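# Move cardboard box from floor tote to counter

## Task

One of the three floor totes holds a cardboard box. Lift it out and set it on the counter. When the scene ends, every other object must sit fully inside totes that stand right side up. The utility cart must remain upright or the task fails. The robot must not fall or finish leaning, which also fails. Anything that stays put only because the robot is holding it does not count.

## Robot and tools

Robot: a Hello Robot Stretch 3 with one arm. It has a two-wheeled base 0.33 m long and 0.34 m wide, a lift that moves the arm up and down a mast, and an arm that telescopes out to the robot's RIGHT. The base cannot slide sideways, so the gripper moves forward only when the base drives. A turn on the spot pivots about the point midway between the wheels, 0.05 m behind the front edge. With the arm retracted and the wrist folded, a turn sweeps a radius of 0.28 m. An unfolded, level wrist reaches past that circle.

Frames. In the base frame the origin is on the floor between the drive wheels, x points forward, y left and z up. hand_pose is reported in this frame, at the point where the closed fingertips meet. With the wrist joints at zero, the hand's x axis points up, its y axis points back toward the mast, and its z axis points to the rear. The odometry frame is the base frame as it was at the start of the scene. Heading is positive to the left and runs from -3.142 to 3.142. Odometry counts wheel turns, so wheel slip shows up as travel.

Tool execute_actions. Arguments: actions, a list holding one action or none; and cameras, a list chosen from head_camera, nav_camera, wrist_camera and all. Leaving cameras out, or giving null or ["all"], returns every camera. An empty list returns none, and an unknown name refuses the whole call.

An action can contain these parts:
- base: exactly one command, and it is an offset from where the base currently stands. translate_m is a straight drive in metres, from -1 to 1, positive forward. rotate_rad is a turn on the spot in radians, from -3.2 to 3.2, positive counter-clockwise (left).
- joints: absolute targets by name, one number each. lift_m 0 to 1.1 m is arm height. arm_m 0 to 0.52 m is extension. wrist_yaw_rad -1.345 to 4.42: 0 points along the arm, positive swings toward the front, 3.0 is folded over the base. wrist_pitch_rad -1.57 to 0.451: 0 is level, negative points the tips down. wrist_roll_rad -2.911 to 2.911: at 0 the fingers lie side by side. gripper_m -0.089 to 0.179: larger is wider, and the real tip gap is 0.007 to 0.025 m smaller than the value, reaching zero below 0.007. head_pan_rad -3.953 to 1.73: 0 looks forward, positive looks left, -1.57 looks along the arm. head_tilt_rad -1.53 to 0.419: negative looks down.
- contact_limits: only arm_m, a motor_effort percentage from 1 to 100. The arm stops with contact_stop once its effort reaches that value. Lower values are gentler, but a value set too low stops the arm at once.

Motions in one action start together. No action runs longer than 15 s. Any joint left out of an action may still be pushing toward its earlier target. An unknown key or an out-of-range value refuses the call, and nothing moves. If a result reports a stop, the remaining execute_actions, wait and finished_scene calls in that same reply are skipped.

Other tools. wait takes seconds, from 0 to 10, and returns the state and images without commanding anything. zoom_image takes camera and region [x0,y0,x1,y1], in pixels of that camera's latest full image, at most 504x504, and returns a closer view. finished_scene takes scene (1 or 2) and ends that scene for good, reporting success.

Results. base_status and joint_status show how each motion ended:
- done: reached the target. For the base this means the wheels turned fully, even if they slipped.
- off_target: came to rest short of the target and may still be pushing.
- contact_stop, time_out, torque_fault: the target is dropped.

An arm or lift that contact-stops goes slack until it is next commanded, and a slack lift can sink under load. on_its_own lists things this call did not command. In it, "held at" gives the target being held, not the actual position. motor_effort is a percentage, positive toward higher joint values, with the peak in brackets. It is noisy and offset. A positive wheel effort means pushing forward.

lidar_m gives 12 distances in 30-degree sectors, starting straight ahead and going counter-clockwise (4th left, 7th behind, 10th right). It scans a plane 0.17 m up, and "-" means nothing was seen. wrist_depth_mm and head_depth_mm are 7x7 grids of median depths. The head grid follows the image as it is sent, which is sideways. base_tilt is in degrees, with forward and right positive. turned_by_wheels and turned_by_imu give the turn since the last result. The head and nav cameras move with head pan and tilt. The wrist camera rides on the gripper. The contact_limits line shows the limit in force, the default and the maximum.

Speed. The base is fast (0.30 m/s, 1.9 rad/s) only when the arm is stowed: lift_m below 0.30, arm_m below 0.03 and wrist_yaw_rad above 2.54. Otherwise it is limited to 0.10 m/s and 0.63 rad/s.

Gripping. To grip, command a gripper_m below the object's width. To release, open at least 0.02 wider than the contact value. Neither the reading nor "done" confirms that anything is held. To squeeze again, send a different value.

What to avoid:
- Folding or unfolding the wrist outside lift_m 0.32 to 0.95 with pitch -0.4 and roll near 0. Once folded, the lift may go down to 0.25.
- wrist_yaw_rad below -0.4 without pitch at -0.5 or lower.
- Arm pushes against rigid things with the gripper above about 0.45 m, or a second push after a contact_stop. Both can tip the robot.
- Driving while holding, hooking or pushing on something fixed, or snagging furniture, especially when reversing.

If the robot tilts, undo the last move in short steps, free the gripper, and lower the lift to about 0.2. The base, wrist and head have no contact stop. Wrist servos switch off for 10 s after sustained strain. Occasionally a loose object gets nudged by itself. Finish with everything settled.

Each tool is called after "Request:" in YAML: its name, and indented under it one key for each argument.

## Session

Request:
execute_actions:
  actions: []

Scene clock: 0.00 s.
base_odometry: x=+0.000 y=+0.000 heading=+0.000 (m, m, rad; odometry frame)
turned_by_wheels: +0.000 (rad since the last result)
turned_by_imu: +0.000 (rad since the last result)
base_tilt: forward=-0.4 right=-0.7 (deg)
lidar_m: 1.41 1.41 1.20 1.13 1.15 1.07 2.31 2.35 2.57 2.36 2.69 1.68
head_depth_mm: 1826 1828 1833 1842 1847 1832 1852 / 1807 1819 1816 1821 1831 1839 1852 / 1806 1799 1795 1829 1819 1816 1834 / 1770 1804 1802 1799 1799 1803 1831 / 1777 1780 1782 1791 1795 1804 1810 / 1763 1782 1769 1793 1780 1173 1791 / 1751 1762 1769 1761 1770 1174 1804
base_status: not commanded
joint_positions: lift_m=+0.441 arm_m=+0.002 wrist_yaw_rad=+3.068 wrist_pitch_rad=-0.522 wrist_roll_rad=+0.010 gripper_m=+0.037 head_pan_rad=+0.009 head_tilt_rad=-0.021
joint_status: not commanded
motor_effort: left_wheel=+1 right_wheel=-1 lift_m=+22 arm_m=+0 wrist_yaw_rad=+0 wrist_pitch_rad=+4 wrist_roll_rad=+1 gripper_m=+0 head_pan_rad=+2 head_tilt_rad=+3 (%)
hand_pose: x=-0.0058 y=+0.0628 z=+0.4305 quat_wxyz=(+0.209, +0.693, +0.156, +0.673) (m; base frame)
wrist_depth_mm: 943 - - - - - - / - - - - - - - / 934 - - - - - - / 780 791 830 849 871 906 930 / 660 682 - 717 734 749 771 / 582 594 - 604 636 632 659 / 505 522 - 540 540 557 567
pictures: head_camera (sideways: a quarter turn clockwise sets it upright), nav_camera (sideways: a quarter turn counterclockwise sets it upright), wrist_camera
Images, in order (width x height): head_camera 896x504, nav_camera 672x504, wrist_camera 644x364.

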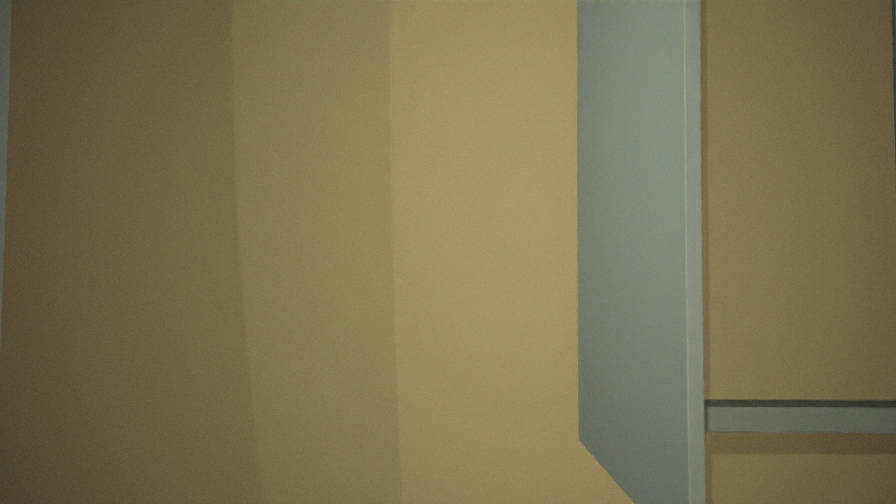

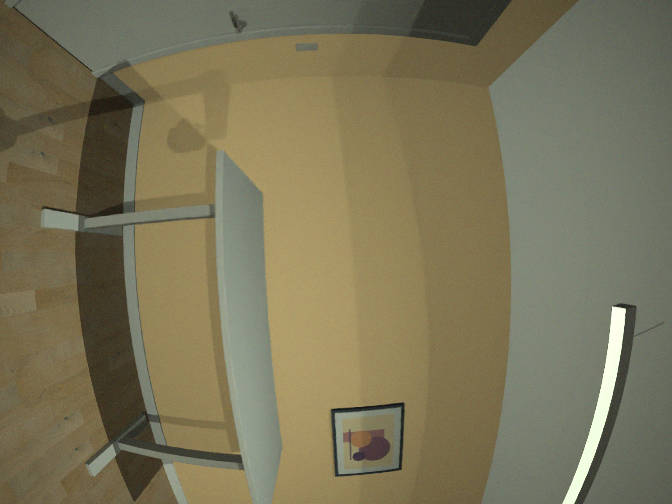

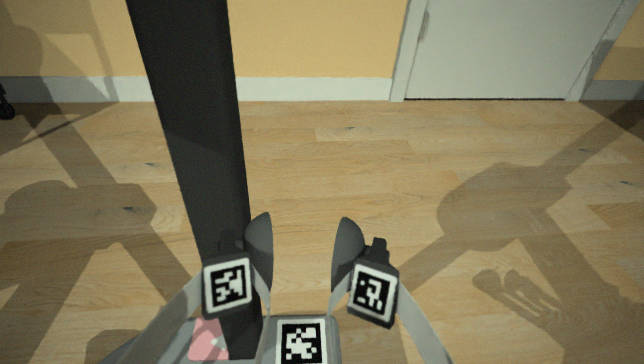

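Request:
execute_actions:
  actions:
    - {"joints": {"head_pan_rad": -1.6, "head_tilt_rad": -0.6}}
  cameras: ["head_camera", "nav_camera"]

Request:
execute_actions:
  actions:
    - {"joints": {"head_pan_rad": -3.1, "head_tilt_rad": -0.6}}
  cameras: ["head_camera", "nav_camera"]

Scene clock: 2.37 s.
base_odometry: x=+0.000 y=+0.000 heading=+0.000 (m, m, rad; odometry frame)
turned_by_wheels: +0.000 (rad since the last result)
turned_by_imu: +0.000 (rad since the last result)
base_tilt: forward=-0.4 right=-0.8 (deg)
lidar_m: 1.41 1.41 1.20 1.13 1.15 1.07 2.31 2.35 2.57 2.35 2.69 1.68
head_depth_mm: 2276 2469 2715 2297 1815 1479 1264 / 2288 2476 2733 2322 1824 1485 1271 / 2275 2482 2674 2317 1813 1488 1271 / 2261 2477 2737 2325 1828 1500 1271 / 2264 2505 2772 2325 1817 1488 1272 / 2260 2468 2741 2358 1822 1512 1269 / 2230 2431 2710 2361 1839 1514 1274
base_status: not commanded
joint_positions: lift_m=+0.441 arm_m=+0.002 wrist_yaw_rad=+3.068 wrist_pitch_rad=-0.522 wrist_roll_rad=+0.010 gripper_m=+0.037 head_pan_rad=-1.593 head_tilt_rad=-0.592
joint_status: all done
motor_effort: left_wheel=+1(0) right_wheel=+0(0) lift_m=+22(22) arm_m=+0(0) wrist_yaw_rad=+0(0) wrist_pitch_rad=+5(5) wrist_roll_rad=+1(0) gripper_m=+0(0) head_pan_rad=-3(36) head_tilt_rad=-4(41) (%)
hand_pose: x=-0.0058 y=+0.0628 z=+0.4305 quat_wxyz=(+0.209, +0.693, +0.156, +0.673) (m; base frame)
wrist_depth_mm: 944 - - - - - - / - - - - - - - / 957 - - - - - - / 774 794 830 840 865 917 922 / 669 675 - 719 737 739 763 / 579 589 - 612 629 643 655 / 509 525 - 543 542 561 559
pictures: head_camera (sideways: a quarter turn clockwise sets it upright), nav_camera (sideways: a quarter turn counterclockwise sets it upright)
camera_calibration (this result's frames):
head_camera: T_world_to_cam=[[0.0107473, 0.551915, -0.833831, 1.09971], [0.99957, 0.0168232, 0.0240188, -0.0347997], [0.027284, -0.83373, -0.551497, 0.679856], [0, 0, 0, 1]] pos_world=[0.00441668, -0.0395433, 1.29275]
nav_camera: T_world_to_cam=[[-0.0696123, -0.508649, 0.858155, -1.06714], [-0.996117, -0.0110337, -0.0873435, 0.165786], [0.0538958, -0.860903, -0.505906, 0.613739], [0, 0, 0, 1]] pos_world=[0.0577787, -0.012599, 1.24074]
Images, in order (width x height): head_camera 896x504, nav_camera 672x504.

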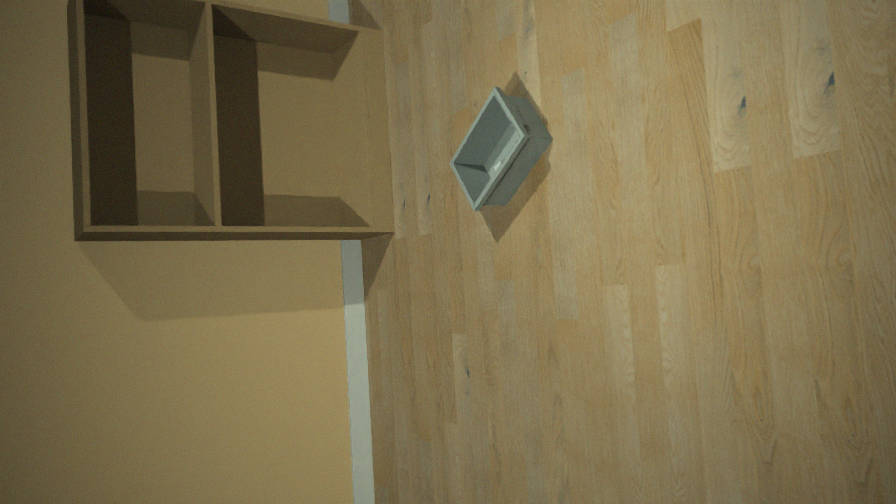

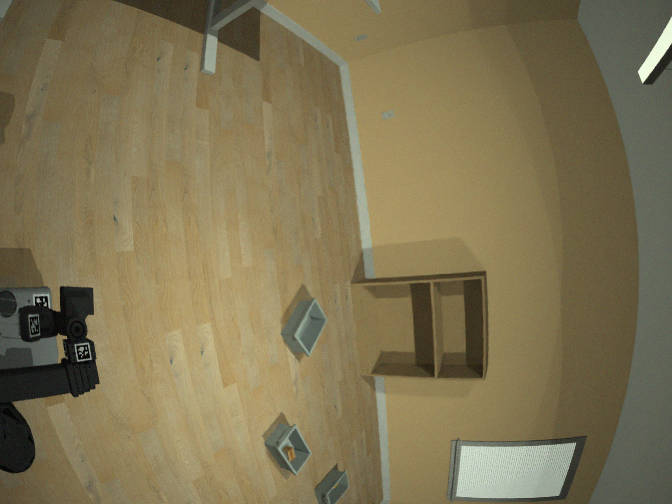

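Scene clock: 3.67 s.
base_odometry: x=+0.000 y=+0.000 heading=+0.000 (m, m, rad; odometry frame)
turned_by_wheels: +0.000 (rad since the last result)
turned_by_imu: +0.000 (rad since the last result)
base_tilt: forward=-0.4 right=-0.7 (deg)
lidar_m: 1.41 1.42 1.20 1.13 1.15 1.07 2.30 2.35 2.56 2.36 2.68 1.68
head_depth_mm: 2545 2753 3033 2284 1785 1479 1262 / 2525 2803 3039 2311 1808 1492 1261 / 2508 2798 2995 2338 1826 1490 1265 / 2475 2157 2471 2333 1811 1490 1270 / 2493 2159 2413 2339 1819 1502 1273 / 2496 2185 2434 2331 1827 1493 1275 / 2558 2237 2422 2340 1840 1507 1271
base_status: not commanded
joint_positions: lift_m=+0.441 arm_m=+0.002 wrist_yaw_rad=+3.068 wrist_pitch_rad=-0.522 wrist_roll_rad=+0.010 gripper_m=+0.037 head_pan_rad=-3.093 head_tilt_rad=-0.593
joint_status: all done
motor_effort: left_wheel=+1(1) right_wheel=+0(0) lift_m=+22(22) arm_m=+0(0) wrist_yaw_rad=+0(0) wrist_pitch_rad=+4(5) wrist_roll_rad=+1(0) gripper_m=+0(0) head_pan_rad=-1(35) head_tilt_rad=-4(3) (%)
hand_pose: x=-0.0058 y=+0.0628 z=+0.4305 quat_wxyz=(+0.209, +0.693, +0.156, +0.673) (m; base frame)
wrist_depth_mm: 946 - - - - - - / - - - - - - - / 963 - - - - - - / 782 788 825 832 863 901 940 / 668 682 - 724 729 745 774 / 583 589 - 613 625 638 650 / 510 525 - 536 541 560 575
pictures: head_camera (sideways: a quarter turn clockwise sets it upright), nav_camera (sideways: a quarter turn counterclockwise sets it upright)
camera_calibration (this result's frames):
head_camera: T_world_to_cam=[[0.551499, 0.0283313, -0.833694, 1.09623], [0.0874831, -0.995876, 0.0240284, -0.0292485], [-0.829576, -0.0861858, -0.551703, 0.685351], [0, 0, 0, 1]] pos_world=[-0.033461, -0.00111799, 1.29274]
nav_camera: T_world_to_cam=[[-0.512511, 0.0334466, 0.858029, -1.06427], [-0.0814482, 0.992842, -0.0873517, 0.160217], [-0.854809, -0.114654, -0.506118, 0.619558], [0, 0, 0, 1]] pos_world=[-0.00279666, -0.0524397, 1.24074]
Images, in order (width x height): head_camera 896x504, nav_camera 672x504.

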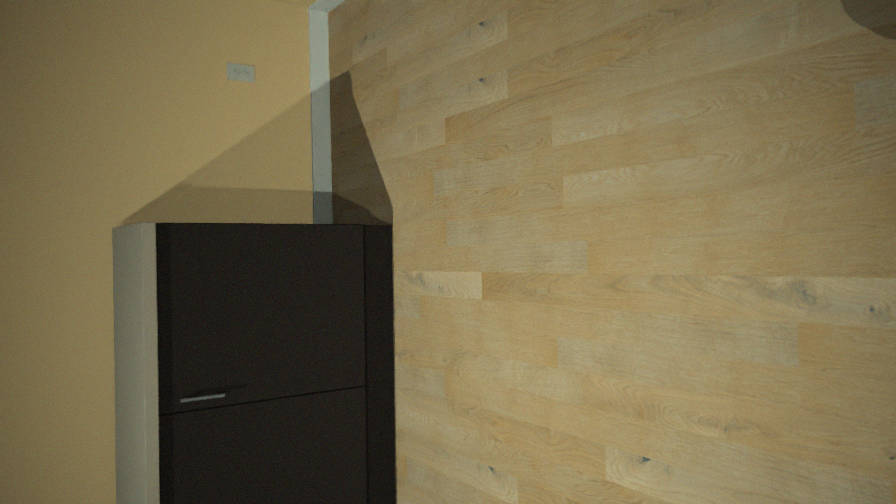

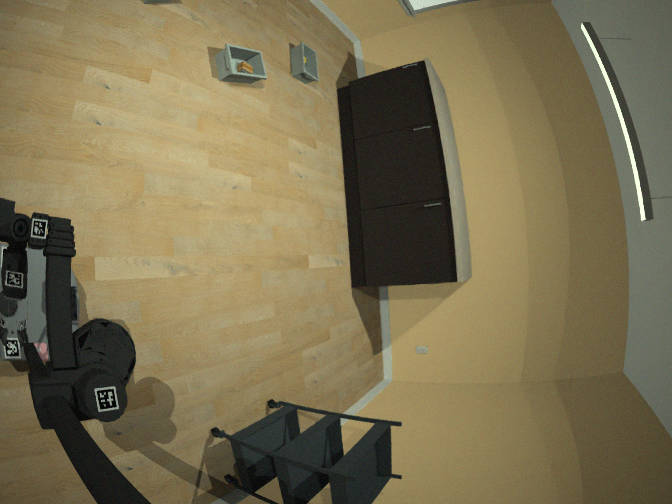

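Request:
execute_actions:
  actions:
    - {"joints": {"head_pan_rad": -2.25, "head_tilt_rad": -0.55}}
  cameras: ["head_camera"]

Scene clock: 5.27 s.
base_odometry: x=+0.000 y=+0.000 heading=+0.000 (m, m, rad; odometry frame)
turned_by_wheels: +0.000 (rad since the last result)
turned_by_imu: +0.000 (rad since the last result)
base_tilt: forward=-0.4 right=-0.7 (deg)
lidar_m: 1.41 1.41 1.20 1.13 1.15 1.07 2.30 2.35 2.57 2.36 2.69 1.67
head_depth_mm: 2871 2463 2648 2483 1884 1534 1296 / 3130 3293 2952 2417 1878 1518 1296 / 3365 3632 3487 2471 1897 1534 1288 / 3082 3404 3542 2447 1890 1530 1293 / 2874 3158 3292 2477 1890 1531 1291 / 2684 2911 3018 2437 1894 1524 1297 / 2469 2637 2756 2483 1831 1548 1302
base_status: not commanded
joint_positions: lift_m=+0.441 arm_m=+0.002 wrist_yaw_rad=+3.068 wrist_pitch_rad=-0.522 wrist_roll_rad=+0.010 gripper_m=+0.037 head_pan_rad=-2.257 head_tilt_rad=-0.557
joint_status: all done
motor_effort: left_wheel=+1(2) right_wheel=+0(0) lift_m=+22(22) arm_m=+0(1) wrist_yaw_rad=+1(0) wrist_pitch_rad=+5(5) wrist_roll_rad=+0(0) gripper_m=+0(1) head_pan_rad=+3(37) head_tilt_rad=+5(10) (%)
hand_pose: x=-0.0058 y=+0.0628 z=+0.4305 quat_wxyz=(+0.209, +0.693, +0.156, +0.673) (m; base frame)
wrist_depth_mm: 942 - - - - - - / - - - - - - - / 949 - - - - - - / 778 790 825 847 855 895 930 / 656 670 - 722 738 757 758 / 578 590 - 607 627 637 648 / 511 521 - 537 545 555 568
pictures: head_camera (sideways: a quarter turn clockwise sets it upright)
camera_calibration (this result's frames):
head_camera: T_world_to_cam=[[0.329918, 0.404823, -0.852802, 1.1225], [0.797799, -0.602499, 0.0226347, -0.0317681], [-0.50465, -0.687832, -0.521743, 0.644389], [0, 0, 0, 1]] pos_world=[-0.0197978, -0.0303221, 1.29419]
Images, in order (width x height): head_camera 896x504.

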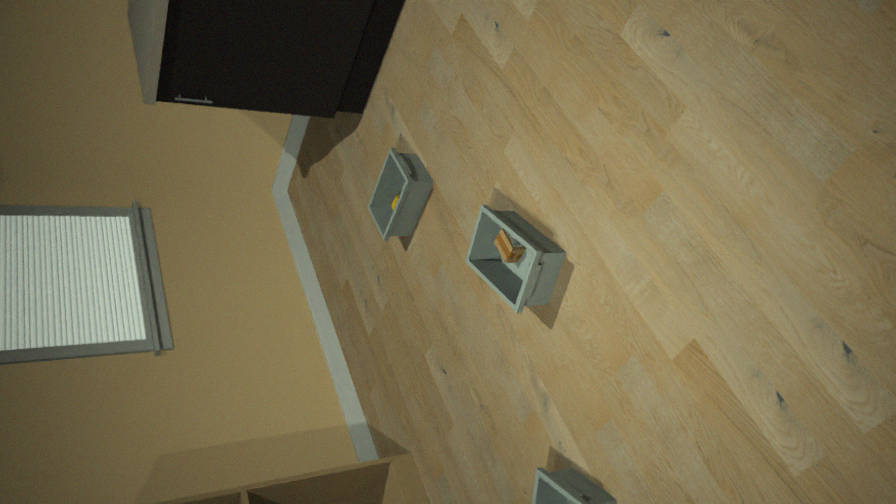

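Request:
zoom_image:
  camera: "head_camera"
  region: [350, 130, 600, 340]

Region (350, 130, 600, 340) of head_camera's 896x504 image, scaled by 2.016, with more detail than that image has; it fills the top 423 rows of this view, and the rest is white.

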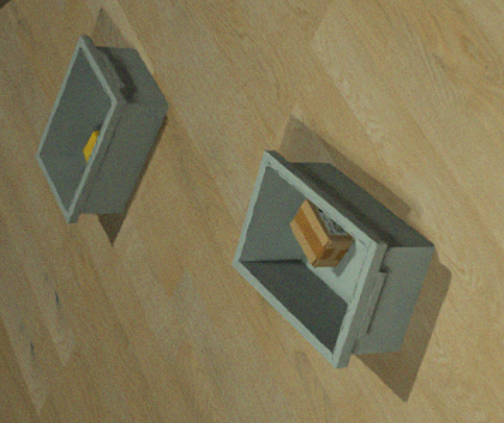

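Request:
execute_actions:
  actions:
    - {"base": {"rotate_rad": 0.6}, "joints": {"lift_m": 0.28, "wrist_pitch_rad": -0.4, "head_pan_rad": -2.9, "head_tilt_rad": -0.7}}
  cameras: ["nav_camera"]

Request:
execute_actions:
  actions:
    - {"base": {"translate_m": -1.0}, "joints": {"head_pan_rad": -2.3, "head_tilt_rad": -0.95}}
  cameras: ["head_camera"]

Scene clock: 18.50 s.
base_odometry: x=+0.000 y=+0.000 heading=+0.600 (m, m, rad; odometry frame)
turned_by_wheels: +0.600 (rad since the last result)
turned_by_imu: +0.607 (rad since the last result)
base_tilt: forward=-0.4 right=-0.7 (deg)
lidar_m: 1.59 1.17 1.13 1.17 1.12 2.30 2.40 2.57 2.36 2.64 1.68 1.41
head_depth_mm: 2297 2461 2573 1987 1648 1391 1200 / 2477 2640 2633 2018 1656 1381 1204 / 3344 3497 2518 2029 1657 1397 1203 / 3253 3524 2533 1956 1649 1398 1207 / 3051 3242 2633 1972 1653 1401 1219 / 2793 3015 2632 2018 1660 1399 1206 / 2579 2762 2567 2060 1661 1401 1211
base_status: done
joint_positions: lift_m=+0.281 arm_m=+0.002 wrist_yaw_rad=+3.068 wrist_pitch_rad=-0.422 wrist_roll_rad=+0.010 gripper_m=+0.037 head_pan_rad=-2.893 head_tilt_rad=-0.691
joint_status: all done
motor_effort: left_wheel=-1(7) right_wheel=+2(6) lift_m=+14(17) arm_m=-1(0) wrist_yaw_rad=+0(1) wrist_pitch_rad=+7(7) wrist_roll_rad=+1(1) gripper_m=+0(0) head_pan_rad=-2(31) head_tilt_rad=-5(22) (%)
hand_pose: x=-0.0048 y=+0.0766 z=+0.2924 quat_wxyz=(+0.174, +0.700, +0.122, +0.682) (m; base frame)
wrist_depth_mm: - - - - - 914 823 / - - - - - 965 874 / 822 847 905 927 - - 927 / 655 662 699 711 740 760 777 / 530 548 - 585 591 612 624 / 455 482 - - 499 504 518 / - - - - 421 432 441
pictures: nav_camera (sideways: a quarter turn counterclockwise sets it upright)
camera_calibration (this result's frames):
nav_camera: T_world_to_cam=[[-0.588551, -0.0891434, 0.803531, -0.992749], [-0.268371, 0.959086, -0.090169, 0.165014], [-0.762617, -0.268713, -0.588394, 0.72604], [0, 0, 0, 1]] pos_world=[0.0136925, -0.0516632, 1.23978]
Images, in order (width x height): nav_camera 672x504.

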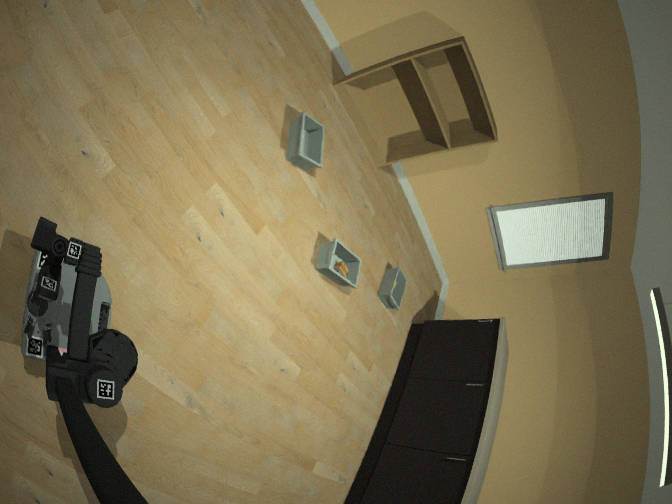

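Scene clock: 23.43 s.
base_odometry: x=-0.825 y=-0.564 heading=+0.600 (m, m, rad; odometry frame)
turned_by_wheels: +0.000 (rad since the last result)
turned_by_imu: -0.007 (rad since the last result)
base_tilt: forward=-0.5 right=-0.8 (deg)
lidar_m: 2.31 1.69 1.17 1.21 1.49 1.44 1.49 2.25 1.86 1.95 2.84 2.30
head_depth_mm: 2196 2152 1757 1582 1387 1237 1148 / 2161 2192 1844 1587 1389 1240 1148 / 2130 2180 1840 1504 1373 1234 - / 2082 2220 1829 1583 1377 1245 - / 2002 2104 1854 1609 1416 1250 1160 / 1963 2072 1843 1596 1403 1252 1134 / 1917 2054 1868 1578 1401 1251 1130
base_status: done
joint_positions: lift_m=+0.281 arm_m=+0.002 wrist_yaw_rad=+3.068 wrist_pitch_rad=-0.421 wrist_roll_rad=+0.010 gripper_m=+0.037 head_pan_rad=-2.307 head_tilt_rad=-0.939
joint_status: all done
motor_effort: left_wheel=-1(12) right_wheel=+1(4) lift_m=+13(15) arm_m=-1(1) wrist_yaw_rad=+0(0) wrist_pitch_rad=+7(7) wrist_roll_rad=+1(1) gripper_m=+0(0) head_pan_rad=+3(33) head_tilt_rad=-6(31) (%)
hand_pose: x=-0.0048 y=+0.0767 z=+0.2925 quat_wxyz=(+0.174, +0.700, +0.122, +0.682) (m; base frame)
wrist_depth_mm: - - - - - - - / - - - - - - - / 818 863 891 941 - - - / 644 660 694 700 734 761 792 / 536 538 - 582 594 612 625 / 454 481 - - 499 504 521 / - - - - 416 434 443
pictures: head_camera (sideways: a quarter turn clockwise sets it upright)
camera_calibration (this result's frames):
head_camera: T_world_to_cam=[[0.537636, 0.595446, -0.596985, 0.787821], [0.75931, -0.649746, 0.0357528, -0.048597], [-0.3666, -0.472519, -0.801455, 1.00737], [0, 0, 0, 1]] pos_world=[-0.0173599, -0.0246801, 1.27942]
Images, in order (width x height): head_camera 896x504.

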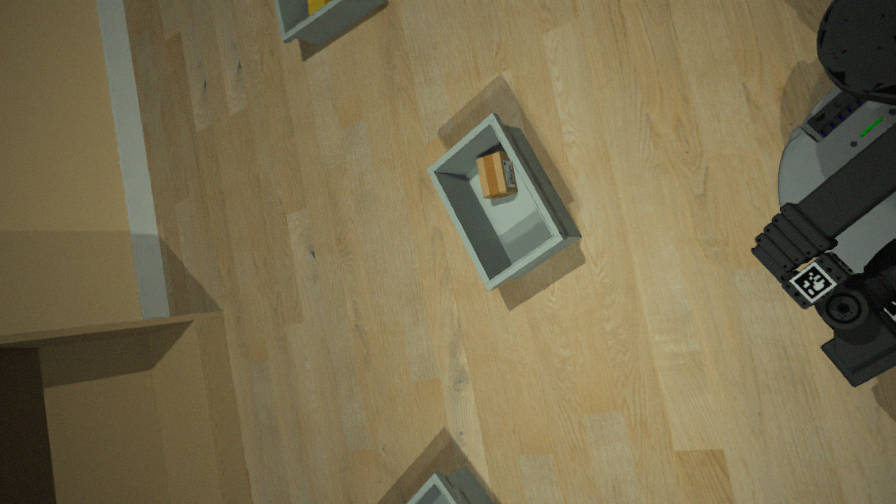

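Request:
zoom_image:
  camera: "head_camera"
  region: [410, 90, 610, 310]

Region (410, 90, 610, 310) of head_camera's 896x504 image, scaled by 2.291, with more detail than that image has; it fills the left 458 columns of this view, and the rest is white.

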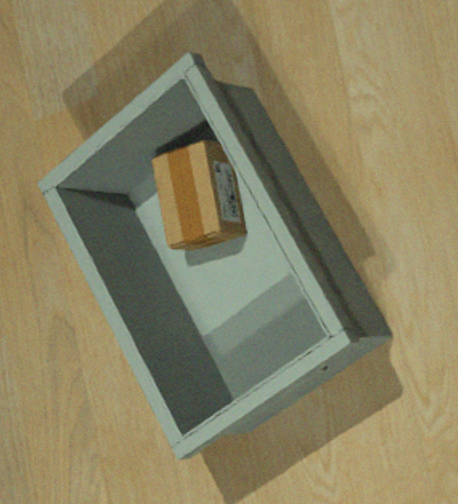

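Request:
execute_actions:
  actions:
    - {"base": {"translate_m": -0.59}, "joints": {"head_pan_rad": -1.57, "head_tilt_rad": -1.1}}
  cameras: []

Request:
execute_actions:
  actions:
    - {"joints": {"lift_m": 0.36}}
  cameras: ["head_camera"]

Scene clock: 33.23 s.
base_odometry: x=-1.312 y=-0.897 heading=+0.600 (m, m, rad; odometry frame)
turned_by_wheels: +0.000 (rad since the last result)
turned_by_imu: -0.004 (rad since the last result)
base_tilt: forward=-0.4 right=-0.8 (deg)
lidar_m: 2.73 1.52 1.45 1.96 0.96 0.93 0.96 1.95 1.60 1.89 2.60 2.77
head_depth_mm: 1782 1778 1593 1440 1301 1191 1117 / 1835 1776 1597 1435 1305 1222 - / 1876 1793 1597 1440 1300 - - / 1939 1802 1604 1396 1295 1216 1113 / 1992 1803 1607 1453 1296 1209 1121 / 2073 1823 1590 1458 1325 1207 1118 / 2091 1822 1587 1454 1330 1213 1123
base_status: done
joint_positions: lift_m=+0.281 arm_m=+0.002 wrist_yaw_rad=+3.068 wrist_pitch_rad=-0.421 wrist_roll_rad=+0.010 gripper_m=+0.037 head_pan_rad=-1.576 head_tilt_rad=-1.086
joint_status: all done
motor_effort: left_wheel=-1(13) right_wheel=+1(4) lift_m=+14(13) arm_m=+0(0) wrist_yaw_rad=+0(0) wrist_pitch_rad=+7(7) wrist_roll_rad=+1(1) gripper_m=+0(0) head_pan_rad=+3(35) head_tilt_rad=-7(25) (%)
hand_pose: x=-0.0048 y=+0.0767 z=+0.2925 quat_wxyz=(+0.174, +0.700, +0.122, +0.682) (m; base frame)
wrist_depth_mm: 721 845 - - - - - / 780 949 - - - - - / 798 853 905 931 - - - / 650 661 703 722 738 762 801 / 526 545 - 582 601 600 628 / 455 479 - - 497 503 518 / - - - - 424 435 441
pictures: none
No camera images: the call's "cameras" was empty. Leave "cameras" out to get every camera's image.

Scene clock: 34.80 s.
base_odometry: x=-1.312 y=-0.897 heading=+0.600 (m, m, rad; odometry frame)
turned_by_wheels: +0.000 (rad since the last result)
turned_by_imu: +0.000 (rad since the last result)
base_tilt: forward=-0.4 right=-0.7 (deg)
lidar_m: 2.73 1.53 1.45 1.96 0.96 0.92 0.96 1.95 1.60 1.88 2.59 2.77
head_depth_mm: 1785 1775 1585 1427 1301 1201 1115 / 1848 1781 1580 1431 1306 1233 - / 1885 1801 1598 1442 1289 - - / 1944 1801 1602 1398 1298 1198 1117 / 1974 1805 1607 1442 1302 1208 1116 / 2067 1813 1602 1454 1318 1205 1112 / 2091 1807 1593 1451 1325 1214 1122
base_status: not commanded
joint_positions: lift_m=+0.359 arm_m=+0.002 wrist_yaw_rad=+3.068 wrist_pitch_rad=-0.421 wrist_roll_rad=+0.010 gripper_m=+0.037 head_pan_rad=-1.576 head_tilt_rad=-1.086
joint_status: all done
motor_effort: left_wheel=+0(1) right_wheel=+0(1) lift_m=+30(31) arm_m=+0(0) wrist_yaw_rad=+0(0) wrist_pitch_rad=+7(7) wrist_roll_rad=+0(1) gripper_m=+0(0) head_pan_rad=+3(2) head_tilt_rad=-8(7) (%)
hand_pose: x=-0.0048 y=+0.0767 z=+0.3715 quat_wxyz=(+0.174, +0.700, +0.121, +0.682) (m; base frame)
wrist_depth_mm: 736 843 - - - - - / 769 892 - - - - - / 843 977 - - - - - / 780 787 828 861 865 897 926 / 632 652 - 695 709 723 745 / 540 557 - 570 589 600 619 / 466 487 - 510 501 511 521
pictures: head_camera (sideways: a quarter turn clockwise sets it upright)
camera_calibration (this result's frames):
head_camera: T_world_to_cam=[[0.00364445, 0.88139, -0.472375, 0.628748], [0.999073, 0.0170561, 0.0395325, -0.054973], [0.0429005, -0.472081, -0.880511, 1.10763], [0, 0, 0, 1]] pos_world=[0.00511272, -0.0303428, 1.27446]
Images, in order (width x height): head_camera 896x504.

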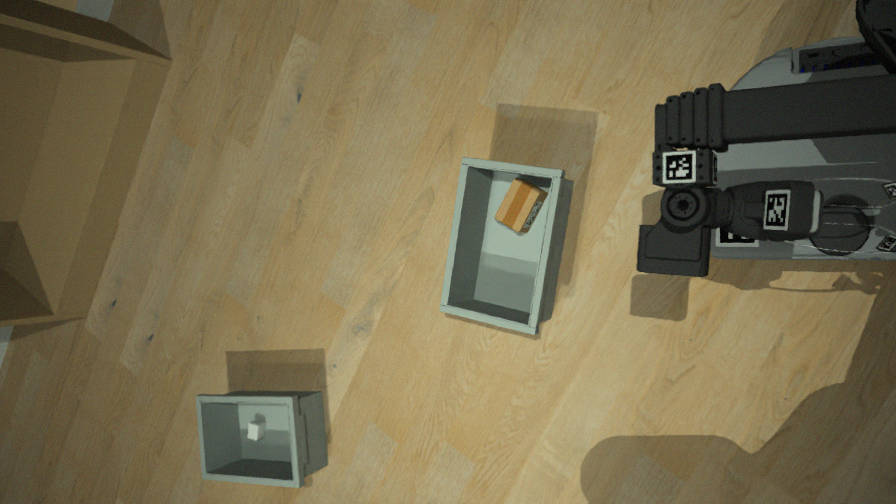

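Request:
execute_actions:
  actions:
    - {"joints": {"wrist_yaw_rad": 0.0, "arm_m": 0.25, "lift_m": 0.4}}
  cameras: []

Request:
execute_actions:
  actions:
    - {"joints": {"wrist_pitch_rad": -1.57, "gripper_m": 0.12, "wrist_roll_rad": 1.0}}
  cameras: ["head_camera", "wrist_camera"]

Scene clock: 40.33 s.
base_odometry: x=-1.312 y=-0.897 heading=+0.600 (m, m, rad; odometry frame)
turned_by_wheels: +0.000 (rad since the last result)
turned_by_imu: +0.000 (rad since the last result)
base_tilt: forward=-0.5 right=-0.7 (deg)
lidar_m: 2.73 1.52 1.45 1.97 0.96 0.93 0.96 1.94 1.61 1.89 2.60 2.77
head_depth_mm: 1781 1779 1570 1421 1303 1198 1114 / 1850 1798 1589 1450 1322 - - / 1869 1808 1596 - 1295 1223 - / 1931 1807 1601 1411 1307 1220 1115 / 1976 1816 1613 1456 1300 1201 1117 / 2066 1806 1582 1449 1316 1208 1118 / 2069 1813 1580 1464 1322 1225 1121
base_status: not commanded
joint_positions: lift_m=+0.399 arm_m=+0.250 wrist_yaw_rad=+0.003 wrist_pitch_rad=-0.420 wrist_roll_rad=+0.010 gripper_m=+0.037 head_pan_rad=-1.576 head_tilt_rad=-1.087
joint_status: all done
motor_effort: left_wheel=+0(0) right_wheel=+1(1) lift_m=+30(29) arm_m=+4(4) wrist_yaw_rad=-3(3) wrist_pitch_rad=+7(7) wrist_roll_rad=+1(1) gripper_m=+0(0) head_pan_rad=+3(3) head_tilt_rad=-8(8) (%)
hand_pose: x=-0.0209 y=-0.6188 z=+0.4117 quat_wxyz=(+0.688, +0.148, -0.695, -0.148) (m; base frame)
wrist_depth_mm: - - - - - - - / - - - - - - - / - 893 - - - - - / 724 817 894 923 943 - - / 669 692 754 753 756 768 806 / 584 597 - 623 641 645 669 / 500 512 520 534 539 552 567
pictures: none
No camera images: the call's "cameras" was empty. Leave "cameras" out to get every camera's image.

Scene clock: 41.77 s.
base_odometry: x=-1.312 y=-0.897 heading=+0.600 (m, m, rad; odometry frame)
turned_by_wheels: +0.000 (rad since the last result)
turned_by_imu: +0.000 (rad since the last result)
base_tilt: forward=-0.4 right=-0.7 (deg)
lidar_m: 2.73 1.53 1.46 1.97 0.96 0.92 0.96 1.95 1.61 1.88 2.60 2.77
head_depth_mm: 1780 1782 1588 1427 1302 1195 1121 / 1846 1776 1586 1449 1317 - - / 1867 1808 1592 1476 1288 1221 - / 1912 1798 1610 1454 1292 1219 1114 / 1971 1817 1602 1446 1303 1209 1120 / 2063 1797 1581 1458 1325 1207 1120 / 2090 1828 1589 1449 1326 1216 1119
base_status: not commanded
joint_positions: lift_m=+0.399 arm_m=+0.250 wrist_yaw_rad=+0.002 wrist_pitch_rad=-1.544 wrist_roll_rad=+0.996 gripper_m=+0.120 head_pan_rad=-1.576 head_tilt_rad=-1.087
joint_status: all done
joint sent to its limit — the command would take wrist_pitch_rad past its lower limit, so that joint was sent only as far as its limit.
motor_effort: left_wheel=+0(0) right_wheel=+1(1) lift_m=+29(30) arm_m=+3(3) wrist_yaw_rad=-3(3) wrist_pitch_rad=-3(7) wrist_roll_rad=+3(3) gripper_m=+0(79) head_pan_rad=+3(3) head_tilt_rad=-8(8) (%)
hand_pose: x=-0.0217 y=-0.3772 z=+0.2814 quat_wxyz=(+0.204, +0.199, -0.686, -0.669) (m; base frame)
wrist_depth_mm: 395 321 395 403 406 406 410 / 310 386 362 410 415 416 418 / 360 416 413 421 425 426 430 / 359 422 424 430 435 432 436 / 339 380 444 443 446 - - / 449 - 451 452 456 - - / 451 456 461 464 467 - -
pictures: head_camera (sideways: a quarter turn clockwise sets it upright), wrist_camera
camera_calibration (this result's frames):
head_camera: T_world_to_cam=[[0.00364485, 0.881442, -0.472278, 0.628622], [0.999073, 0.0170517, 0.039535, -0.0549763], [0.042901, -0.471985, -0.880562, 1.1077], [0, 0, 0, 1]] pos_world=[0.00511273, -0.0303398, 1.27446]
wrist_camera: T_world_to_cam=[[-0.593394, 0.804728, 0.0172244, 0.278236], [0.79988, 0.587161, 0.124234, 0.243696], [0.0898607, 0.087497, -0.992103, 0.477567], [0, 0, 0, 1]] pos_world=[-0.0727389, -0.408778, 0.438728]
Images, in order (width x height): head_camera 896x504, wrist_camera 644x364.

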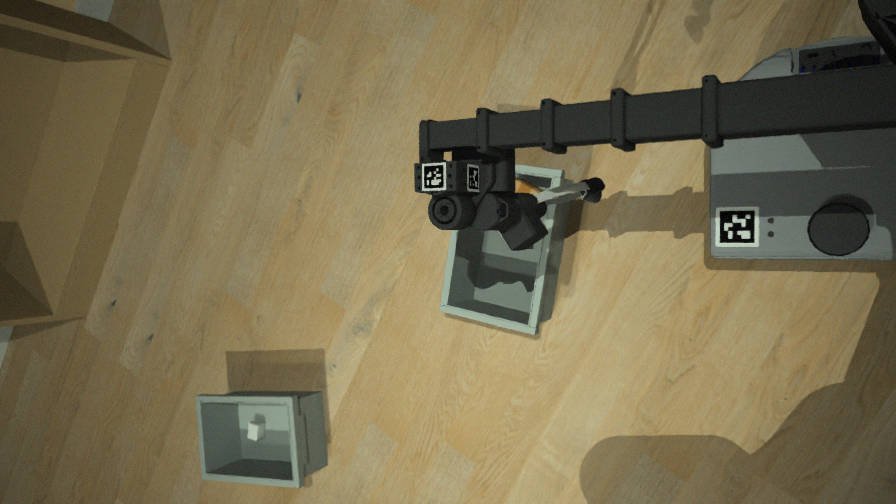

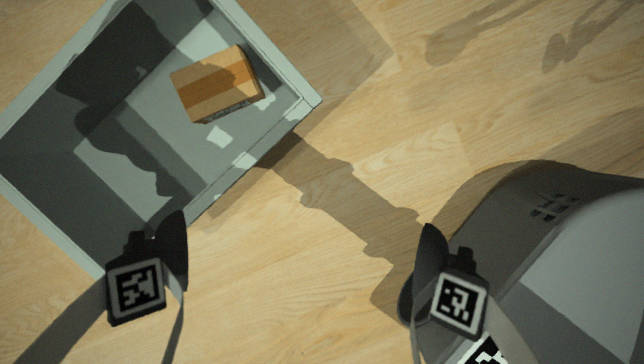

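Request:
execute_actions:
  actions:
    - {"joints": {"arm_m": 0.41, "wrist_roll_rad": -1.02, "lift_m": 0.33}}
  cameras: ["head_camera", "wrist_camera"]

Scene clock: 49.17 s.
base_odometry: x=-1.312 y=-0.897 heading=+0.600 (m, m, rad; odometry frame)
turned_by_wheels: +0.000 (rad since the last result)
turned_by_imu: +0.000 (rad since the last result)
base_tilt: forward=-0.4 right=-0.7 (deg)
lidar_m: 2.72 1.52 1.46 1.96 0.96 0.93 0.96 1.95 1.60 1.88 2.60 2.78
head_depth_mm: 1790 1773 1588 1429 1293 1195 1117 / 1841 1775 1587 1420 1303 1205 - / 1877 1802 1602 1361 1304 1217 - / 1939 1804 1609 1403 1288 1210 1113 / 1978 1799 1620 1454 1297 1200 1113 / 2078 1830 1594 1443 1321 1210 1112 / 2092 1826 1584 1473 1322 1215 1116
base_status: not commanded
joint_positions: lift_m=+0.331 arm_m=+0.410 wrist_yaw_rad=+0.001 wrist_pitch_rad=-1.547 wrist_roll_rad=-1.016 gripper_m=+0.120 head_pan_rad=-1.576 head_tilt_rad=-1.087
joint_status: all done
motor_effort: left_wheel=+0(1) right_wheel=+1(1) lift_m=+14(26) arm_m=+3(4) wrist_yaw_rad=-1(2) wrist_pitch_rad=-2(2) wrist_roll_rad=-2(3) gripper_m=+0(0) head_pan_rad=+3(3) head_tilt_rad=-7(7) (%)
hand_pose: x=-0.0215 y=-0.5369 z=+0.2125 quat_wxyz=(+0.688, +0.672, -0.195, -0.191) (m; base frame)
wrist_depth_mm: 331 243 313 335 340 344 347 / 338 275 342 339 348 354 357 / 346 343 349 354 333 361 364 / 352 358 350 330 348 370 374 / 364 365 310 322 349 378 385 / 371 - 304 306 280 390 396 / - 390 385 396 400 409 406
pictures: head_camera (sideways: a quarter turn clockwise sets it upright), wrist_camera
camera_calibration (this result's frames):
head_camera: T_world_to_cam=[[0.00364496, 0.881444, -0.472275, 0.628617], [0.999073, 0.0170514, 0.0395351, -0.0549764], [0.0429009, -0.471981, -0.880564, 1.1077], [0, 0, 0, 1]] pos_world=[0.00511273, -0.0303397, 1.27446]
wrist_camera: T_world_to_cam=[[-0.47563, -0.877705, 0.0583942, -0.501507], [-0.868201, 0.47908, 0.129267, 0.250979], [-0.141434, 0.0107853, -0.989889, 0.376514], [0, 0, 0, 1]] pos_world=[0.03262, -0.564475, 0.369549]
Images, in order (width x height): head_camera 896x504, wrist_camera 644x364.

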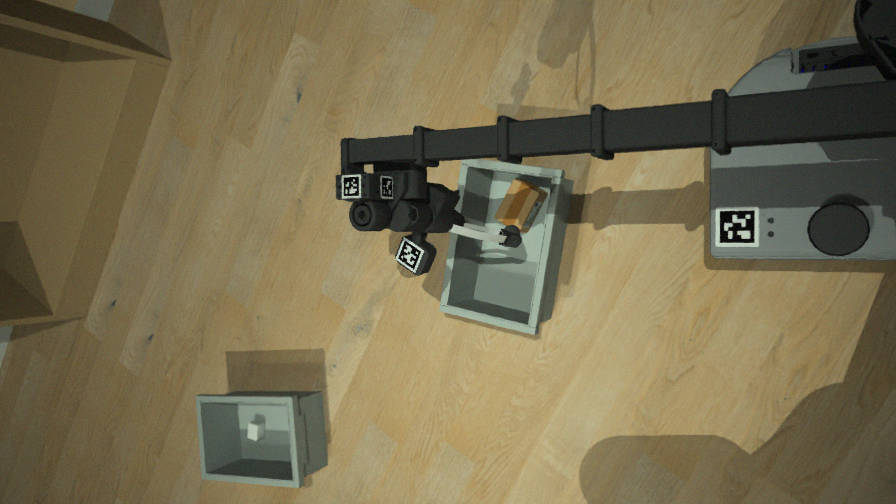

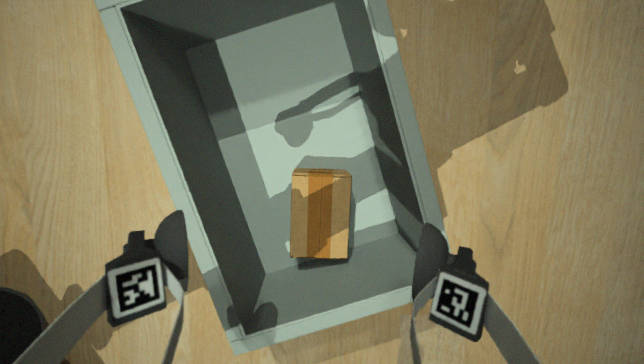

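Request:
execute_actions:
  actions:
    - {"base": {"translate_m": -0.02}, "joints": {"arm_m": 0.416, "lift_m": 0.25, "gripper_m": 0.1}}
  cameras: ["head_camera", "wrist_camera"]

Scene clock: 56.87 s.
base_odometry: x=-1.329 y=-0.909 heading=+0.600 (m, m, rad; odometry frame)
turned_by_wheels: +0.000 (rad since the last result)
turned_by_imu: +0.000 (rad since the last result)
base_tilt: forward=-0.4 right=-0.7 (deg)
lidar_m: 2.73 1.54 1.47 1.98 0.94 0.91 0.94 1.28 1.60 1.88 2.59 2.78
head_depth_mm: 1750 1778 1581 1428 1303 1193 1113 / 1844 1794 1582 1430 1304 1207 - / 1888 1807 1612 1376 1289 1218 - / 1928 1803 1610 1398 1298 1216 1110 / 1967 1810 1618 1444 1296 1212 1118 / 2070 1822 1585 1454 1314 1208 1122 / 2086 1831 1581 1468 1326 1222 1120
base_status: done
joint_positions: lift_m=+0.251 arm_m=+0.416 wrist_yaw_rad=+0.001 wrist_pitch_rad=-1.547 wrist_roll_rad=-1.016 gripper_m=+0.100 head_pan_rad=-1.576 head_tilt_rad=-1.087
joint_status: all done
motor_effort: left_wheel=+0(6) right_wheel=+1(3) lift_m=+14(15) arm_m=+3(4) wrist_yaw_rad=-1(0) wrist_pitch_rad=-2(2) wrist_roll_rad=-2(3) gripper_m=+0(72) head_pan_rad=+3(3) head_tilt_rad=-8(8) (%)
hand_pose: x=-0.0215 y=-0.5430 z=+0.1325 quat_wxyz=(+0.688, +0.672, -0.195, -0.191) (m; base frame)
wrist_depth_mm: 174 256 261 262 175 271 273 / 163 237 266 270 181 275 280 / 160 215 272 276 188 284 286 / 274 197 278 234 208 290 293 / 285 174 286 240 245 298 299 / 293 290 278 243 235 305 309 / 299 190 221 201 184 316 317
pictures: head_camera (sideways: a quarter turn clockwise sets it upright), wrist_camera
camera_calibration (this result's frames):
head_camera: T_world_to_cam=[[0.00364486, 0.881445, -0.472273, 0.628615], [0.999073, 0.0170515, 0.0395352, -0.0549764], [0.042901, -0.471979, -0.880565, 1.1077], [0, 0, 0, 1]] pos_world=[0.00511273, -0.0303396, 1.27445]
wrist_camera: T_world_to_cam=[[-0.475622, -0.87771, 0.0583843, -0.502105], [-0.868205, 0.47907, 0.129272, 0.264189], [-0.141434, 0.0107952, -0.989889, 0.297397], [0, 0, 0, 1]] pos_world=[0.0326203, -0.570478, 0.289553]
Images, in order (width x height): head_camera 896x504, wrist_camera 644x364.

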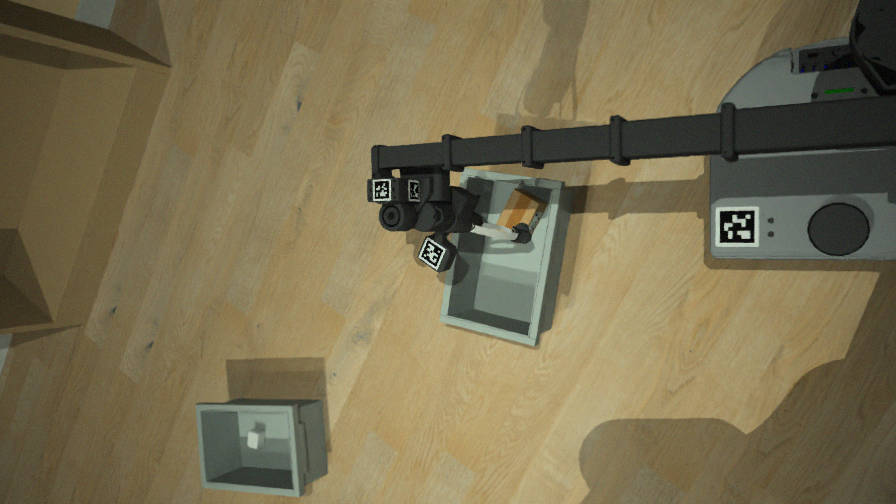

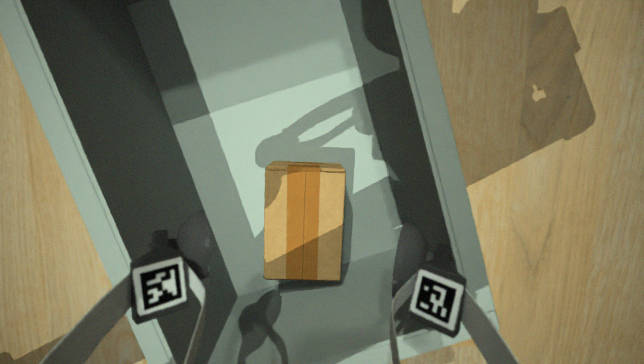

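Request:
execute_actions:
  actions:
    - {"joints": {"lift_m": 0.162}}
  cameras: ["head_camera", "wrist_camera"]

Scene clock: 60.27 s.
base_odometry: x=-1.329 y=-0.909 heading=+0.600 (m, m, rad; odometry frame)
turned_by_wheels: +0.000 (rad since the last result)
turned_by_imu: +0.000 (rad since the last result)
base_tilt: forward=-0.4 right=-0.7 (deg)
lidar_m: 2.74 1.54 1.47 1.98 0.94 0.91 0.94 1.28 1.60 1.88 2.58 2.78
head_depth_mm: 1769 1758 1593 1426 1300 1199 1118 / 1829 1789 1586 1433 1306 1209 - / 1864 1799 1593 1478 1296 1209 - / 1921 1797 1596 1464 1292 1220 1115 / 1962 1807 1601 1450 1295 1212 1124 / 2077 1816 1590 1455 1318 1213 1125 / 2096 1840 1582 1444 1322 1210 1121
base_status: not commanded
joint_positions: lift_m=+0.163 arm_m=+0.416 wrist_yaw_rad=+0.001 wrist_pitch_rad=-1.547 wrist_roll_rad=-1.016 gripper_m=+0.100 head_pan_rad=-1.576 head_tilt_rad=-1.087
joint_status: all done
motor_effort: left_wheel=+0(0) right_wheel=+1(1) lift_m=+13(15) arm_m=+3(3) wrist_yaw_rad=-1(0) wrist_pitch_rad=-2(1) wrist_roll_rad=-2(2) gripper_m=+0(0) head_pan_rad=+2(3) head_tilt_rad=-7(8) (%)
hand_pose: x=-0.0215 y=-0.5430 z=+0.0445 quat_wxyz=(+0.688, +0.672, -0.195, -0.191) (m; base frame)
wrist_depth_mm: 174 178 179 181 133 79 186 / 162 182 183 185 151 85 76 / 152 186 188 190 175 93 78 / 144 190 192 167 195 101 80 / 138 174 149 149 200 111 82 / 130 150 153 153 207 119 85 / - 160 204 157 174 123 87
pictures: head_camera (sideways: a quarter turn clockwise sets it upright), wrist_camera
camera_calibration (this result's frames):
head_camera: T_world_to_cam=[[0.00364476, 0.881445, -0.472273, 0.628615], [0.999073, 0.0170516, 0.0395352, -0.0549764], [0.0429011, -0.471979, -0.880565, 1.1077], [0, 0, 0, 1]] pos_world=[0.00511273, -0.0303396, 1.27445]
wrist_camera: T_world_to_cam=[[-0.475622, -0.87771, 0.0583843, -0.496968], [-0.868205, 0.47907, 0.129272, 0.275566], [-0.141434, 0.0107952, -0.989889, 0.210285], [0, 0, 0, 1]] pos_world=[0.0326203, -0.570479, 0.20155]
Images, in order (width x height): head_camera 896x504, wrist_camera 644x364.

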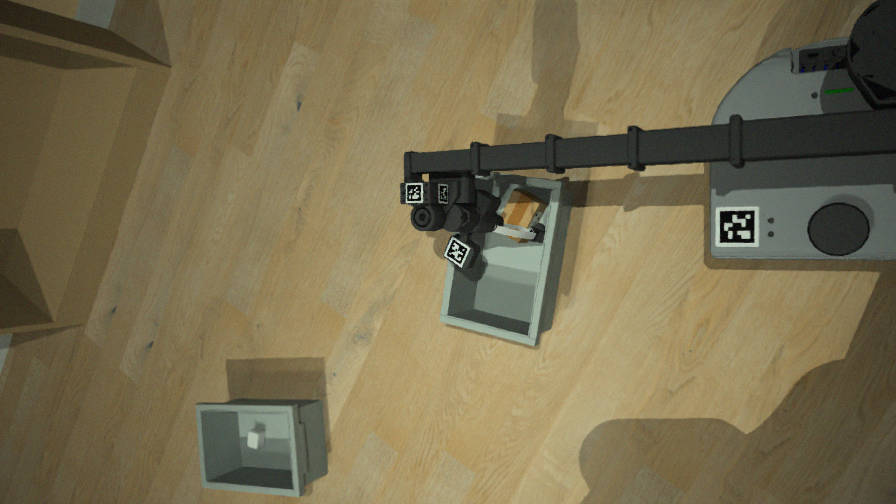

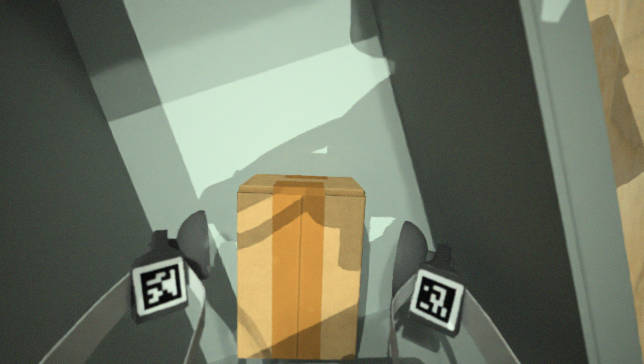

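Request:
execute_actions:
  actions:
    - {"joints": {"lift_m": 0.152}}
  cameras: []

Request:
execute_actions:
  actions:
    - {"joints": {"gripper_m": 0.02}}
  cameras: ["wrist_camera"]

Scene clock: 62.00 s.
base_odometry: x=-1.329 y=-0.909 heading=+0.600 (m, m, rad; odometry frame)
turned_by_wheels: +0.000 (rad since the last result)
turned_by_imu: +0.000 (rad since the last result)
base_tilt: forward=-0.4 right=-0.7 (deg)
lidar_m: 2.75 1.53 1.47 1.98 0.95 0.91 0.94 1.28 1.60 1.88 2.59 2.78
head_depth_mm: 1764 1755 1586 1427 1293 1192 1114 / 1839 1781 1581 1438 1300 1214 - / 1887 1811 1594 1467 1292 1211 - / 1920 1817 1600 1462 1290 1218 1112 / 1976 1804 1604 1445 1302 1206 1113 / 2097 1813 1599 1449 1321 1222 1115 / 2085 1823 1588 1460 1329 1210 1121
base_status: not commanded
joint_positions: lift_m=+0.153 arm_m=+0.416 wrist_yaw_rad=+0.001 wrist_pitch_rad=-1.547 wrist_roll_rad=-1.016 gripper_m=+0.100 head_pan_rad=-1.576 head_tilt_rad=-1.087
joint_status: all done
motor_effort: left_wheel=+0(0) right_wheel=+2(1) lift_m=+14(13) arm_m=+3(3) wrist_yaw_rad=+0(1) wrist_pitch_rad=-2(2) wrist_roll_rad=-2(2) gripper_m=+0(0) head_pan_rad=+3(3) head_tilt_rad=-8(8) (%)
hand_pose: x=-0.0215 y=-0.5430 z=+0.0345 quat_wxyz=(+0.688, +0.672, -0.195, -0.191) (m; base frame)
wrist_depth_mm: 166 169 170 172 133 79 64 / 163 173 174 175 152 85 66 / 152 177 178 181 175 93 68 / 144 180 182 166 185 101 70 / 137 174 138 138 190 111 72 / 130 150 143 142 195 119 76 / - 160 195 146 173 123 81
pictures: none
No camera images: the call's "cameras" was empty. Leave "cameras" out to get every camera's image.

Scene clock: 63.30 s.
base_odometry: x=-1.329 y=-0.909 heading=+0.600 (m, m, rad; odometry frame)
turned_by_wheels: +0.000 (rad since the last result)
turned_by_imu: +0.000 (rad since the last result)
base_tilt: forward=-0.4 right=-0.7 (deg)
lidar_m: 2.74 1.54 1.47 1.98 0.94 0.91 0.94 1.28 1.60 1.88 2.58 2.79
head_depth_mm: 1777 1782 1578 1435 1297 1200 1118 / 1862 1780 1591 1425 1309 1209 - / 1882 1785 1598 1470 1288 1220 - / 1945 1805 1598 1462 1293 1218 1116 / 1989 1801 1596 1439 1289 1204 1117 / 2077 1805 1584 1465 1322 1214 1112 / 2071 1813 1597 1462 1331 1213 1120
base_status: not commanded
joint_positions: lift_m=+0.152 arm_m=+0.416 wrist_yaw_rad=+0.001 wrist_pitch_rad=-1.547 wrist_roll_rad=-1.016 gripper_m=+0.021 head_pan_rad=-1.576 head_tilt_rad=-1.087
joint_status: all done
motor_effort: left_wheel=+0(0) right_wheel=+1(1) lift_m=+14(14) arm_m=+3(3) wrist_yaw_rad=+0(1) wrist_pitch_rad=-2(2) wrist_roll_rad=-2(2) gripper_m=-18(92) head_pan_rad=+2(3) head_tilt_rad=-8(8) (%)
hand_pose: x=-0.0215 y=-0.5429 z=+0.0345 quat_wxyz=(+0.688, +0.672, -0.195, -0.191) (m; base frame)
wrist_depth_mm: 167 169 170 172 133 79 64 / 163 174 174 176 152 86 66 / 151 176 179 180 176 93 68 / 144 181 182 168 184 101 70 / 137 181 134 133 190 111 72 / 129 157 137 137 195 123 76 / 122 167 195 141 173 133 81
pictures: wrist_camera
camera_calibration (this result's frames):
wrist_camera: T_world_to_cam=[[-0.475617, -0.877725, 0.0582077, -0.496341], [-0.868208, 0.479039, 0.129369, 0.276816], [-0.141434, 0.0109937, -0.989887, 0.200477], [0, 0, 0, 1]] pos_world=[0.0326205, -0.570461, 0.191529]
Images, in order (width x height): wrist_camera 644x364.

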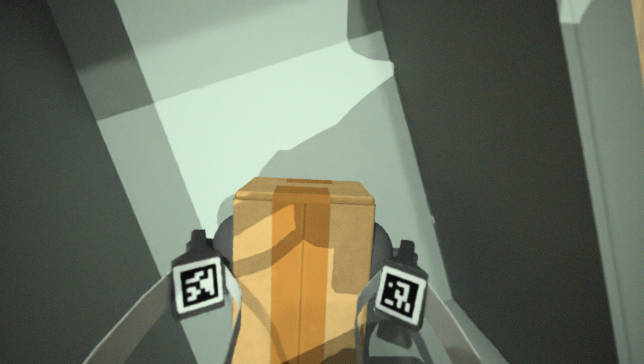

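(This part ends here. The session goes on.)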